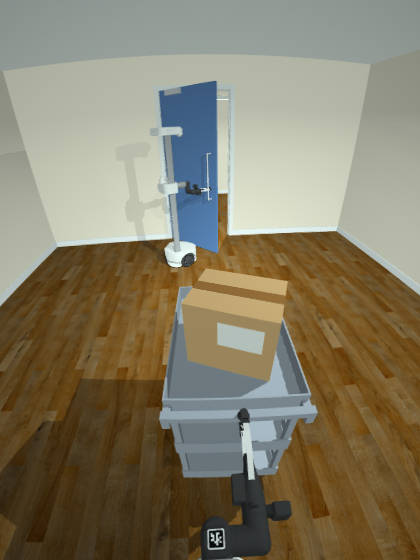

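{"api": "execute_actions", "payload": {
  "actions": [
    {"r1":{"base":{"translate_m":-0.2},"joints":{"wrist_yaw_rad":0.08},"pace":"slow"}}
  ],
  "cameras": ["r1_wrist_camera"]
}}

Scene clock: 532.47 s.
r1.base_odometry: x=+2.478 y=-1.932 heading=+2.497 (m, m, rad; r1's odometry frame)
r1.turned_by_wheels: +0.000 (rad since the last result)
r1.turned_by_imu: -0.002 (rad since the last result)
r1.base_tilt: forward=+0.3 right=-0.7 (deg)
r1.lidar_m: 0.42 0.50 0.70 0.96 1.40 1.91 2.03 2.87 1.79 1.91 2.92 0.49
r1.base_status: done
r1.joint_positions: lift_m=+0.720 arm_m=+0.005 wrist_yaw_rad=+0.080 wrist_pitch_rad=+0.002 wrist_roll_rad=+0.008 gripper_m=-0.038
r1.joint_status: all done
r1.motor_effort: lift_m=+24(24) arm_m=-9(9) wrist_yaw_rad=-1(19) wrist_pitch_rad=-12(12) wrist_roll_rad=+1(0) gripper_m=-20(22) wheel_0=-8(9) wheel_1=-4(8) wheel_2=+6(13) (%)
r1.hand_pose: x=+0.4701 y=-0.0641 z=+0.8973 quat_wxyz=(+0.999, +0.004, +0.001, +0.040) (m; r1's base frame)
r1.wrist_depth_mm: 257 252 247 240 237 - - / 259 254 248 241 239 - - / 262 256 250 242 240 - - / 264 256 252 245 242 - - / 266 259 253 203 244 - - / 267 262 183 186 181 - - / 270 263 258 - 247 1921 -
r2.base_odometry: x=-0.485 y=-0.001 heading=-2.913 (m, m, rad; r2's odometry frame)
r2.turned_by_wheels: +0.000 (rad since the last result)
r2.turned_by_imu: +0.002 (rad since the last result)
r2.base_tilt: forward=+0.5 right=-0.7 (deg)
r2.lidar_m: 0.42 0.44 2.30 2.15 2.26 2.08 1.98 2.04 2.65 2.51 2.57 0.45
r2.base_status: not commanded
r2.joint_positions: lift_m=+0.672 arm_m=-0.001 wrist_yaw_rad=-0.007 wrist_pitch_rad=+0.009 wrist_roll_rad=+1.570 gripper_m=-0.009
r2.joint_status: not commanded
r2.on_its_own: wrist_yaw_rad is at rest, and its effort (+21) is outside its rest range (-13 to +13)
r2.motor_effort: lift_m=+20(20) arm_m=+0(1) wrist_yaw_rad=+21(19) wrist_pitch_rad=+6(7) wrist_roll_rad=-1(0) gripper_m=-20(20) wheel_0=-5(5) wheel_1=+1(1) wheel_2=-3(4) (%)
r2.hand_pose: x=+0.4580 y=-0.0894 z=+0.8475 quat_wxyz=(+0.707, +0.707, +0.001, -0.006) (m; r2's base frame)
r2.wrist_depth_mm: - - - 270 270 278 279 / - - - 210 271 1808 554 / - 377 375 209 272 759 554 / - 392 392 270 271 778 549 / - 413 413 210 271 759 539 / - 436 185 210 271 750 525 / - 462 459 112 272 634 517
pictures: r1_wrist_camera
Images, in order (width x height): r1_wrist_camera 616x392.

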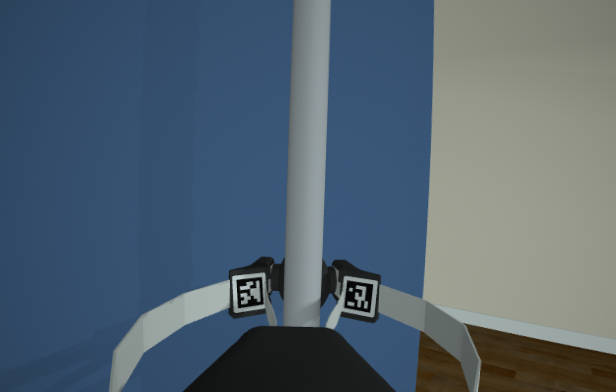

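{"api": "execute_actions", "payload": {
  "actions": [
    {"r1":{"base":{"strafe_m":0.02},"pace":"slow"}}
  ],
  "cameras": []
}}

{"api": "execute_actions", "payload": {
  "actions": [
    {"r1":{"base":{"translate_m":-0.14},"pace":"slow"}}
  ],
  "cameras": []
}}

{"api": "execute_actions", "payload": {
  "actions": [
    {"r1":{"base":{"strafe_m":0.04},"pace":"slow"}}
  ],
  "cameras": ["r1_wrist_camera"]
}}

Scene clock: 547.73 s.
r1.base_odometry: x=+2.466 y=-1.948 heading=+2.496 (m, m, rad; r1's odometry frame)
r1.turned_by_wheels: -0.001 (rad since the last result)
r1.turned_by_imu: -0.002 (rad since the last result)
r1.base_tilt: forward=+0.4 right=-0.7 (deg)
r1.lidar_m: 0.40 0.49 0.71 0.95 1.34 1.90 2.02 2.86 1.82 1.91 2.93 0.50
r1.base_status: done
r1.joint_positions: lift_m=+0.720 arm_m=+0.005 wrist_yaw_rad=+0.065 wrist_pitch_rad=+0.002 wrist_roll_rad=+0.008 gripper_m=-0.038
r1.joint_status: not commanded
r1.on_its_own: wrist_yaw_rad is at rest, and its effort (+43) is outside its rest range (-13 to +13)
r1.motor_effort: lift_m=+23(24) arm_m=-9(9) wrist_yaw_rad=+43(43) wrist_pitch_rad=-13(14) wrist_roll_rad=+0(0) gripper_m=-19(24) wheel_0=-17(20) wheel_1=-2(2) wheel_2=+1(5) (%)
r1.hand_pose: x=+0.4691 y=-0.0685 z=+0.8973 quat_wxyz=(+0.999, +0.004, +0.001, +0.032) (m; r1's base frame)
r1.wrist_depth_mm: 252 248 244 240 236 - - / 253 249 247 242 238 - - / 254 250 248 242 240 - - / 258 253 248 243 242 - - / 259 255 251 200 242 - - / 262 257 181 181 181 - - / 263 257 256 - 246 1921 -
r2.base_odometry: x=-0.485 y=-0.001 heading=-2.913 (m, m, rad; r2's odometry frame)
r2.turned_by_wheels: +0.000 (rad since the last result)
r2.turned_by_imu: +0.001 (rad since the last result)
r2.base_tilt: forward=+0.4 right=-0.8 (deg)
r2.lidar_m: 0.43 0.46 2.26 2.18 2.27 2.05 1.97 2.04 2.66 2.51 2.59 0.45
r2.base_status: not commanded
r2.joint_positions: lift_m=+0.672 arm_m=-0.001 wrist_yaw_rad=-0.007 wrist_pitch_rad=+0.009 wrist_roll_rad=+1.570 gripper_m=-0.009
r2.joint_status: not commanded
r2.on_its_own: wrist_yaw_rad is at rest, and its effort (+21) is outside its rest range (-13 to +13)
r2.motor_effort: lift_m=+20(20) arm_m=+0(1) wrist_yaw_rad=+21(20) wrist_pitch_rad=+7(7) wrist_roll_rad=+0(0) gripper_m=-18(19) wheel_0=-5(5) wheel_1=+1(1) wheel_2=-4(3) (%)
r2.hand_pose: x=+0.4580 y=-0.0894 z=+0.8475 quat_wxyz=(+0.707, +0.707, +0.001, -0.006) (m; r2's base frame)
r2.wrist_depth_mm: - - - 270 271 278 279 / - - - 210 270 1756 559 / - 375 377 210 271 759 554 / - 392 392 270 271 778 544 / - 415 415 210 271 750 544 / - 433 185 210 271 750 525 / - 462 462 112 272 640 521
pictures: none
No camera images: the call's "cameras" was empty. Leave "cameras" out to get every camera's image.

Scene clock: 550.40 s.
r1.base_odometry: x=+2.578 y=-2.032 heading=+2.496 (m, m, rad; r1's odometry frame)
r1.turned_by_wheels: +0.000 (rad since the last result)
r1.turned_by_imu: -0.001 (rad since the last result)
r1.base_tilt: forward=+0.1 right=-0.8 (deg)
r1.lidar_m: 0.40 0.55 0.89 1.04 1.45 1.77 1.89 2.69 1.74 1.83 3.04 0.49
r1.base_status: done
r1.joint_positions: lift_m=+0.720 arm_m=+0.004 wrist_yaw_rad=+0.086 wrist_pitch_rad=+0.002 wrist_roll_rad=+0.008 gripper_m=-0.038
r1.joint_status: not commanded
r1.on_its_own: wrist_yaw_rad is at rest, and its effort (-17) is outside its rest range (-13 to +13)
r1.motor_effort: lift_m=+24(23) arm_m=-8(9) wrist_yaw_rad=-17(43) wrist_pitch_rad=-12(14) wrist_roll_rad=+0(0) gripper_m=-23(21) wheel_0=-2(18) wheel_1=-3(8) wheel_2=+8(8) (%)
r1.hand_pose: x=+0.4703 y=-0.0623 z=+0.8974 quat_wxyz=(+0.999, +0.004, +0.001, +0.043) (m; r1's base frame)
r1.wrist_depth_mm: 301 282 260 237 230 - - / 303 282 262 236 231 - - / 306 282 264 240 233 - - / 307 285 265 241 233 - - / 309 289 267 200 235 - - / 314 289 183 183 181 - - / 317 286 274 - 236 1863 -
r2.base_odometry: x=-0.485 y=-0.001 heading=-2.913 (m, m, rad; r2's odometry frame)
r2.turned_by_wheels: +0.000 (rad since the last result)
r2.turned_by_imu: +0.001 (rad since the last result)
r2.base_tilt: forward=+0.5 right=-0.8 (deg)
r2.lidar_m: 0.43 0.46 2.28 2.16 2.24 2.07 1.96 2.05 2.65 2.50 2.59 0.45
r2.base_status: not commanded
r2.joint_positions: lift_m=+0.672 arm_m=-0.001 wrist_yaw_rad=-0.007 wrist_pitch_rad=+0.009 wrist_roll_rad=+1.570 gripper_m=-0.009
r2.joint_status: not commanded
r2.on_its_own: wrist_yaw_rad is at rest, and its effort (+19) is outside its rest range (-13 to +13)
r2.motor_effort: lift_m=+20(20) arm_m=+0(0) wrist_yaw_rad=+19(20) wrist_pitch_rad=+7(5) wrist_roll_rad=+0(0) gripper_m=-18(19) wheel_0=-5(5) wheel_1=+1(1) wheel_2=-3(4) (%)
r2.hand_pose: x=+0.4580 y=-0.0894 z=+0.8475 quat_wxyz=(+0.707, +0.707, +0.001, -0.006) (m; r2's base frame)
r2.wrist_depth_mm: - - - 268 270 278 279 / - - - 209 270 1756 559 / - 377 377 210 271 768 554 / - 394 392 270 272 778 549 / - 415 415 210 271 759 539 / - 433 185 210 272 741 530 / - 466 459 112 272 634 521
pictures: none
No camera images: the call's "cameras" was empty. Leave "cameras" out to get every camera's image.

Scene clock: 551.87 s.
r1.base_odometry: x=+2.554 y=-2.063 heading=+2.494 (m, m, rad; r1's odometry frame)
r1.turned_by_wheels: -0.002 (rad since the last result)
r1.turned_by_imu: -0.003 (rad since the last result)
r1.base_tilt: forward=+0.1 right=-0.8 (deg)
r1.lidar_m: 0.40 0.53 0.91 0.99 1.39 1.75 1.85 2.66 1.78 1.85 3.07 0.48
r1.base_status: done
r1.joint_positions: lift_m=+0.720 arm_m=+0.004 wrist_yaw_rad=+0.057 wrist_pitch_rad=+0.001 wrist_roll_rad=+0.008 gripper_m=-0.038
r1.joint_status: not commanded
r1.on_its_own: wrist_yaw_rad is at rest, and its effort (+66) is outside its rest range (-13 to +13)
r1.motor_effort: lift_m=+23(24) arm_m=-8(8) wrist_yaw_rad=+66(65) wrist_pitch_rad=-11(11) wrist_roll_rad=+0(0) gripper_m=-15(21) wheel_0=-22(19) wheel_1=-2(4) wheel_2=-5(4) (%)
r1.hand_pose: x=+0.4682 y=-0.0709 z=+0.8975 quat_wxyz=(+1.000, +0.004, +0.001, +0.028) (m; r1's base frame)
r1.wrist_depth_mm: 289 273 257 243 229 - - / 290 273 257 244 229 - - / 293 274 258 246 232 - - / 294 277 262 248 235 - - / 298 279 262 200 233 - - / 300 279 176 177 180 - - / 303 283 270 - 237 1808 1983
r2.base_odometry: x=-0.485 y=-0.001 heading=-2.913 (m, m, rad; r2's odometry frame)
r2.turned_by_wheels: +0.000 (rad since the last result)
r2.turned_by_imu: +0.000 (rad since the last result)
r2.base_tilt: forward=+0.6 right=-0.7 (deg)
r2.lidar_m: 0.40 0.45 2.29 2.18 2.27 2.08 1.97 2.04 2.63 2.51 2.57 0.46
r2.base_status: not commanded
r2.joint_positions: lift_m=+0.672 arm_m=-0.001 wrist_yaw_rad=-0.007 wrist_pitch_rad=+0.009 wrist_roll_rad=+1.570 gripper_m=-0.009
r2.joint_status: not commanded
r2.on_its_own: wrist_yaw_rad is at rest, and its effort (+19) is outside its rest range (-13 to +13)
r2.motor_effort: lift_m=+20(20) arm_m=+0(0) wrist_yaw_rad=+19(21) wrist_pitch_rad=+7(5) wrist_roll_rad=+1(0) gripper_m=-20(20) wheel_0=-5(5) wheel_1=+1(1) wheel_2=-4(3) (%)
r2.hand_pose: x=+0.4580 y=-0.0894 z=+0.8475 quat_wxyz=(+0.707, +0.707, +0.001, -0.006) (m; r2's base frame)
r2.wrist_depth_mm: - - - 268 271 278 279 / - - - 209 271 1756 559 / - 377 375 210 271 759 554 / - 394 394 270 271 768 544 / - 415 415 211 271 759 535 / - 433 185 210 271 741 530 / - 462 462 112 272 634 521
pictures: r1_wrist_camera
Images, in order (width x height): r1_wrist_camera 616x392.

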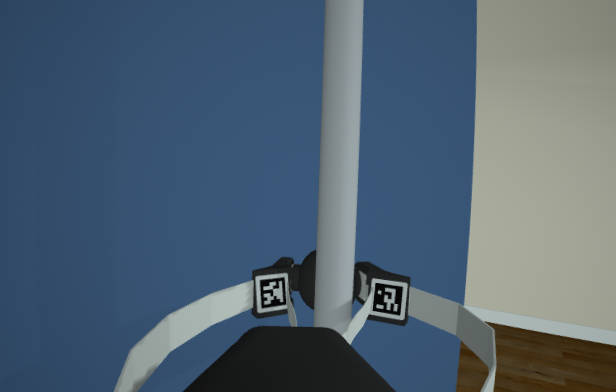

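{"api": "execute_actions", "payload": {
  "actions": [
    {"r1":{"base":{"translate_m":-0.1},"pace":"slow"}}
  ],
  "cameras": []
}}

{"api": "execute_actions", "payload": {
  "actions": [
    {"r1":{"base":{"strafe_m":0.03},"pace":"slow"}}
  ],
  "cameras": []
}}

{"api": "execute_actions", "payload": {
  "actions": [
    {"r1":{"base":{"translate_m":-0.06},"pace":"slow"}}
  ],
  "cameras": ["r1_wrist_camera","r2_head_camera","r1_head_left_camera"]
}}

Scene clock: 561.93 s.
r1.base_odometry: x=+2.633 y=-2.124 heading=+2.493 (m, m, rad; r1's odometry frame)
r1.turned_by_wheels: +0.000 (rad since the last result)
r1.turned_by_imu: -0.001 (rad since the last result)
r1.base_tilt: forward=+0.2 right=-0.8 (deg)
r1.lidar_m: 0.41 0.58 0.99 1.05 1.49 1.67 1.77 2.55 1.77 1.78 3.17 0.47
r1.base_status: done
r1.joint_positions: lift_m=+0.720 arm_m=+0.004 wrist_yaw_rad=+0.083 wrist_pitch_rad=+0.001 wrist_roll_rad=+0.008 gripper_m=-0.038
r1.joint_status: not commanded
r1.motor_effort: lift_m=+24(24) arm_m=-8(7) wrist_yaw_rad=-10(66) wrist_pitch_rad=-11(11) wrist_roll_rad=+0(1) gripper_m=-22(23) wheel_0=-6(25) wheel_1=-4(8) wheel_2=+8(6) (%)
r1.hand_pose: x=+0.4700 y=-0.0631 z=+0.8976 quat_wxyz=(+0.999, +0.004, +0.001, +0.042) (m; r1's base frame)
r1.wrist_depth_mm: 347 309 276 238 228 - - / 351 312 277 240 228 - - / 351 312 277 241 229 - - / 355 314 279 244 230 - - / 355 317 281 206 230 - - / 359 317 182 182 182 - - / 364 310 293 - 234 1863 -
r2.base_odometry: x=-0.485 y=-0.001 heading=-2.913 (m, m, rad; r2's odometry frame)
r2.turned_by_wheels: +0.000 (rad since the last result)
r2.turned_by_imu: +0.002 (rad since the last result)
r2.base_tilt: forward=+0.5 right=-0.7 (deg)
r2.lidar_m: 0.41 0.45 2.30 2.16 2.26 2.08 1.95 2.05 2.64 2.52 2.58 0.44
r2.base_status: not commanded
r2.joint_positions: lift_m=+0.672 arm_m=-0.001 wrist_yaw_rad=-0.007 wrist_pitch_rad=+0.009 wrist_roll_rad=+1.570 gripper_m=-0.009
r2.joint_status: not commanded
r2.on_its_own: wrist_yaw_rad is at rest, and its effort (+20) is outside its rest range (-13 to +13)
r2.motor_effort: lift_m=+20(20) arm_m=+0(0) wrist_yaw_rad=+20(20) wrist_pitch_rad=+4(5) wrist_roll_rad=-2(1) gripper_m=-20(17) wheel_0=-5(5) wheel_1=+1(1) wheel_2=-3(3) (%)
r2.hand_pose: x=+0.4580 y=-0.0894 z=+0.8475 quat_wxyz=(+0.707, +0.707, +0.001, -0.006) (m; r2's base frame)
r2.wrist_depth_mm: - - - 270 271 278 281 / - - - 209 270 1756 559 / - 377 377 209 271 759 554 / - 392 392 270 272 768 544 / - 415 415 211 272 759 539 / - 433 185 210 271 741 530 / - 462 462 112 271 634 521
pictures: none
No camera images: the call's "cameras" was empty. Leave "cameras" out to get every camera's image.

Scene clock: 563.23 s.
r1.base_odometry: x=+2.615 y=-2.147 heading=+2.491 (m, m, rad; r1's odometry frame)
r1.turned_by_wheels: -0.002 (rad since the last result)
r1.turned_by_imu: -0.003 (rad since the last result)
r1.base_tilt: forward=+0.2 right=-0.7 (deg)
r1.lidar_m: 0.42 0.59 0.96 1.03 1.45 1.66 1.75 2.51 1.79 1.84 3.19 0.47
r1.base_status: done
r1.joint_positions: lift_m=+0.720 arm_m=+0.004 wrist_yaw_rad=+0.059 wrist_pitch_rad=+0.001 wrist_roll_rad=+0.008 gripper_m=-0.038
r1.joint_status: not commanded
r1.on_its_own: wrist_yaw_rad is at rest, and its effort (+59) is outside its rest range (-13 to +13)
r1.motor_effort: lift_m=+24(24) arm_m=-7(8) wrist_yaw_rad=+59(59) wrist_pitch_rad=-11(10) wrist_roll_rad=+1(0) gripper_m=-18(20) wheel_0=-19(21) wheel_1=-2(4) wheel_2=-3(8) (%)
r1.hand_pose: x=+0.4683 y=-0.0702 z=+0.8976 quat_wxyz=(+1.000, +0.004, +0.001, +0.030) (m; r1's base frame)
r1.wrist_depth_mm: 336 301 273 249 229 219 - / 338 303 274 250 230 - - / 340 304 274 251 232 - - / 340 306 276 252 232 - - / 345 307 278 200 231 - - / 349 314 178 185 182 - - / 351 300 286 - 236 1808 -
r2.base_odometry: x=-0.485 y=-0.001 heading=-2.913 (m, m, rad; r2's odometry frame)
r2.turned_by_wheels: +0.000 (rad since the last result)
r2.turned_by_imu: +0.000 (rad since the last result)
r2.base_tilt: forward=+0.6 right=-0.9 (deg)
r2.lidar_m: 0.41 0.45 2.29 2.17 2.28 2.07 1.95 2.05 2.64 2.51 2.57 0.45
r2.base_status: not commanded
r2.joint_positions: lift_m=+0.672 arm_m=-0.001 wrist_yaw_rad=-0.007 wrist_pitch_rad=+0.009 wrist_roll_rad=+1.570 gripper_m=-0.009
r2.joint_status: not commanded
r2.on_its_own: wrist_yaw_rad is at rest, and its effort (+20) is outside its rest range (-13 to +13)
r2.motor_effort: lift_m=+20(20) arm_m=+0(1) wrist_yaw_rad=+20(19) wrist_pitch_rad=+6(5) wrist_roll_rad=-1(0) gripper_m=-21(20) wheel_0=-5(5) wheel_1=+1(1) wheel_2=-3(4) (%)
r2.hand_pose: x=+0.4580 y=-0.0894 z=+0.8475 quat_wxyz=(+0.707, +0.707, +0.001, -0.006) (m; r2's base frame)
r2.wrist_depth_mm: - - - 270 270 278 279 / - - - 210 270 1756 559 / - 375 377 210 271 759 554 / - 392 392 270 271 778 544 / - 415 415 210 271 759 539 / - 436 185 210 271 741 530 / - 459 462 112 272 634 521
pictures: none
No camera images: the call's "cameras" was empty. Leave "cameras" out to get every camera's image.

Scene clock: 565.07 s.
r1.base_odometry: x=+2.663 y=-2.183 heading=+2.491 (m, m, rad; r1's odometry frame)
r1.turned_by_wheels: +0.000 (rad since the last result)
r1.turned_by_imu: -0.001 (rad since the last result)
r1.base_tilt: forward=+0.3 right=-0.8 (deg)
r1.lidar_m: 0.42 0.60 1.00 1.06 1.47 1.61 1.70 2.38 1.81 1.80 3.20 0.48
r1.base_status: done
r1.joint_positions: lift_m=+0.720 arm_m=+0.004 wrist_yaw_rad=+0.082 wrist_pitch_rad=+0.001 wrist_roll_rad=+0.008 gripper_m=-0.038
r1.joint_status: not commanded
r1.motor_effort: lift_m=+23(24) arm_m=-7(7) wrist_yaw_rad=-5(59) wrist_pitch_rad=-9(11) wrist_roll_rad=+0(0) gripper_m=-22(24) wheel_0=-6(19) wheel_1=-3(9) wheel_2=+7(6) (%)
r1.hand_pose: x=+0.4698 y=-0.0636 z=+0.8976 quat_wxyz=(+0.999, +0.004, +0.001, +0.041) (m; r1's base frame)
r1.wrist_depth_mm: 384 330 286 240 225 - - / 387 330 285 240 226 - - / 389 330 286 242 228 - - / 392 336 289 244 229 - - / 397 338 291 206 229 - - / 399 340 182 182 183 - - / 404 324 304 - 230 1808 1983
r2.base_odometry: x=-0.485 y=-0.001 heading=-2.913 (m, m, rad; r2's odometry frame)
r2.turned_by_wheels: +0.000 (rad since the last result)
r2.turned_by_imu: +0.001 (rad since the last result)
r2.base_tilt: forward=+0.4 right=-0.8 (deg)
r2.lidar_m: 0.42 0.44 2.30 2.17 2.28 2.09 1.96 2.05 2.65 2.51 2.59 0.45
r2.base_status: not commanded
r2.joint_positions: lift_m=+0.672 arm_m=-0.001 wrist_yaw_rad=-0.007 wrist_pitch_rad=+0.009 wrist_roll_rad=+1.570 gripper_m=-0.009
r2.joint_status: not commanded
r2.on_its_own: wrist_yaw_rad is at rest, and its effort (+19) is outside its rest range (-13 to +13)
r2.motor_effort: lift_m=+20(20) arm_m=+0(1) wrist_yaw_rad=+19(21) wrist_pitch_rad=+6(4) wrist_roll_rad=-1(2) gripper_m=-18(22) wheel_0=-5(5) wheel_1=+1(1) wheel_2=-3(4) (%)
r2.hand_pose: x=+0.4580 y=-0.0894 z=+0.8475 quat_wxyz=(+0.707, +0.707, +0.001, -0.006) (m; r2's base frame)
r2.wrist_depth_mm: - - - 270 270 278 279 / - - - 209 271 1808 559 / - 377 377 210 271 759 554 / - 392 392 270 271 778 549 / - 413 413 210 271 759 539 / - 433 185 210 271 732 530 / - 462 459 112 272 640 517
pictures: r1_head_left_camera, r1_wrist_camera, r2_head_camera
Images, in order (width x height): r1_head_left_camera 420x672, r1_wrist_camera 616x392, r2_head_camera 420x560.

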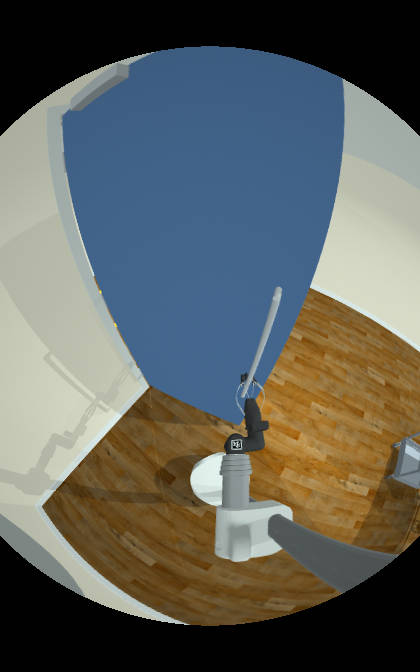

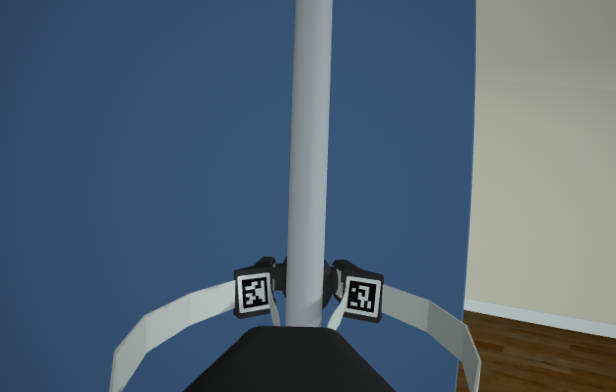

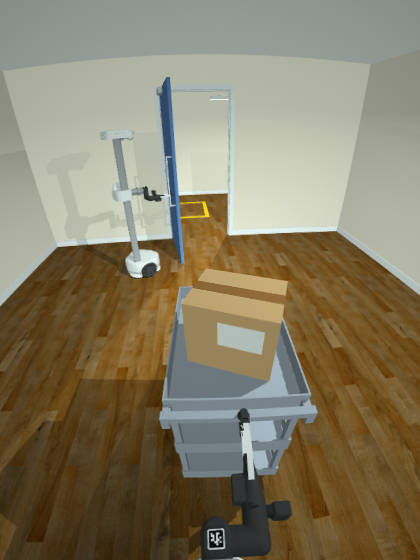

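{"api": "execute_actions", "payload": {
  "actions": [
    {"r1":{"base":{"strafe_m":0.02},"pace":"slow"},"r2":{"base":{"strafe_m":-0.125},"pace":"slow"}}
  ],
  "cameras": []
}}

{"api": "execute_actions", "payload": {
  "actions": [
    {"r1":{"base":{"translate_m":-0.045},"pace":"slow"},"r2":{"base":{"rotate_rad":0.11},"pace":"slow"}}
  ],
  "cameras": ["r2_head_camera"]
}}

Scene clock: 586.00 s.
r1.base_odometry: x=+2.651 y=-2.199 heading=+2.490 (m, m, rad; r1's odometry frame)
r1.turned_by_wheels: -0.001 (rad since the last result)
r1.turned_by_imu: -0.002 (rad since the last result)
r1.base_tilt: forward=+0.2 right=-1.0 (deg)
r1.lidar_m: 0.41 0.61 0.98 1.04 1.46 1.59 1.69 2.37 1.91 1.83 3.23 0.47
r1.base_status: done
r1.joint_positions: lift_m=+0.720 arm_m=+0.004 wrist_yaw_rad=+0.065 wrist_pitch_rad=+0.001 wrist_roll_rad=+0.008 gripper_m=-0.038
r1.joint_status: not commanded
r1.on_its_own: wrist_yaw_rad is at rest, and its effort (+43) is outside its rest range (-13 to +13)
r1.motor_effort: lift_m=+23(24) arm_m=-7(7) wrist_yaw_rad=+43(43) wrist_pitch_rad=-9(10) wrist_roll_rad=+0(0) gripper_m=-15(25) wheel_0=-14(15) wheel_1=-1(1) wheel_2=-2(8) (%)
r1.hand_pose: x=+0.4687 y=-0.0685 z=+0.8976 quat_wxyz=(+0.999, +0.004, +0.001, +0.032) (m; r1's base frame)
r1.wrist_depth_mm: 375 325 283 251 228 215 - / 377 325 286 243 228 215 - / 379 327 285 243 230 - - / 379 329 289 244 231 - - / 382 330 289 200 229 - - / 387 332 181 181 181 - - / 392 324 303 - 234 1756 -
r2.base_odometry: x=-0.514 y=+0.121 heading=-2.912 (m, m, rad; r2's odometry frame)
r2.turned_by_wheels: +0.001 (rad since the last result)
r2.turned_by_imu: +0.003 (rad since the last result)
r2.base_tilt: forward=+0.5 right=-0.9 (deg)
r2.lidar_m: 0.39 0.40 2.45 2.30 2.40 2.06 1.95 2.05 2.51 2.39 2.45 0.45
r2.base_status: done
r2.joint_positions: lift_m=+0.672 arm_m=-0.001 wrist_yaw_rad=+0.008 wrist_pitch_rad=+0.009 wrist_roll_rad=+1.570 gripper_m=-0.009
r2.joint_status: not commanded
r2.on_its_own: wrist_yaw_rad is at rest, and its effort (-23) is outside its rest range (-13 to +13)
r2.motor_effort: lift_m=+20(20) arm_m=+0(0) wrist_yaw_rad=-23(27) wrist_pitch_rad=+6(7) wrist_roll_rad=+0(0) gripper_m=-21(21) wheel_0=+7(10) wheel_1=+0(1) wheel_2=+2(1) (%)
r2.hand_pose: x=+0.4592 y=-0.0852 z=+0.8475 quat_wxyz=(+0.707, +0.707, +0.006, -0.001) (m; r2's base frame)
r2.wrist_depth_mm: - - - 270 301 1576 1205 / - - - 229 294 1576 433 / - 530 591 224 289 1661 525 / - 389 392 277 282 778 549 / - 402 402 215 277 759 539 / - 413 185 208 270 741 525 / - 427 424 112 264 640 517
pictures: none
No camera images: the call's "cameras" was empty. Leave "cameras" out to get every camera's image.

Scene clock: 587.63 s.
r1.base_odometry: x=+2.686 y=-2.226 heading=+2.490 (m, m, rad; r1's odometry frame)
r1.turned_by_wheels: +0.000 (rad since the last result)
r1.turned_by_imu: +0.000 (rad since the last result)
r1.base_tilt: forward=+0.1 right=-0.8 (deg)
r1.lidar_m: 0.41 0.61 1.00 1.06 1.48 1.54 1.65 2.32 2.02 1.81 3.27 0.45
r1.base_status: done
r1.joint_positions: lift_m=+0.720 arm_m=+0.004 wrist_yaw_rad=+0.086 wrist_pitch_rad=+0.000 wrist_roll_rad=+0.008 gripper_m=-0.038
r1.joint_status: not commanded
r1.on_its_own: wrist_yaw_rad is at rest, and its effort (-17) is outside its rest range (-13 to +13)
r1.motor_effort: lift_m=+24(23) arm_m=-7(7) wrist_yaw_rad=-17(42) wrist_pitch_rad=-8(10) wrist_roll_rad=+1(1) gripper_m=-23(22) wheel_0=-3(16) wheel_1=-2(5) wheel_2=+8(10) (%)
r1.hand_pose: x=+0.4701 y=-0.0624 z=+0.8978 quat_wxyz=(+0.999, +0.004, +0.000, +0.043) (m; r1's base frame)
r1.wrist_depth_mm: 430 349 293 239 222 - - / 430 351 296 240 224 - - / 430 351 297 241 224 - - / 430 353 296 243 225 - - / 436 355 298 200 227 - - / 442 357 181 186 181 - - / 449 343 314 - 229 1863 1983
r2.base_odometry: x=-0.514 y=+0.121 heading=-2.802 (m, m, rad; r2's odometry frame)
r2.turned_by_wheels: +0.110 (rad since the last result)
r2.turned_by_imu: +0.110 (rad since the last result)
r2.base_tilt: forward=+0.4 right=-0.5 (deg)
r2.lidar_m: 0.40 0.48 2.32 2.29 2.48 2.01 1.96 2.11 2.45 2.40 2.53 0.45
r2.base_status: done
r2.joint_positions: lift_m=+0.672 arm_m=-0.001 wrist_yaw_rad=-0.001 wrist_pitch_rad=+0.009 wrist_roll_rad=+1.570 gripper_m=-0.009
r2.joint_status: not commanded
r2.motor_effort: lift_m=+20(20) arm_m=+0(1) wrist_yaw_rad=+4(47) wrist_pitch_rad=+5(4) wrist_roll_rad=+1(0) gripper_m=-22(21) wheel_0=-2(9) wheel_1=-2(3) wheel_2=+0(9) (%)
r2.hand_pose: x=+0.4585 y=-0.0878 z=+0.8475 quat_wxyz=(+0.707, +0.707, +0.003, -0.004) (m; r2's base frame)
r2.wrist_depth_mm: - - - 267 268 277 278 / - - - 208 268 1756 559 / - 375 377 209 270 768 554 / - 389 392 268 270 778 544 / - 415 413 209 271 759 539 / - 436 184 210 270 741 530 / - 462 462 112 271 640 517
pictures: r2_head_camera
Images, in order (width x height): r2_head_camera 420x560.

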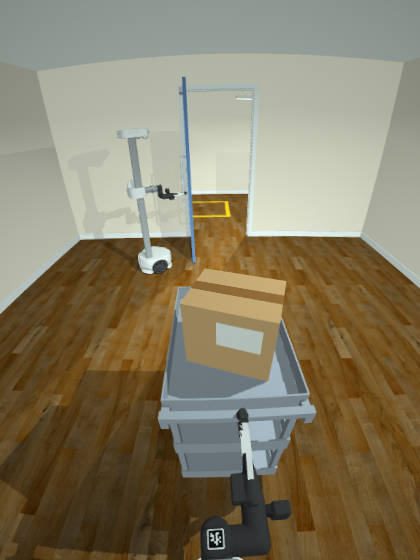

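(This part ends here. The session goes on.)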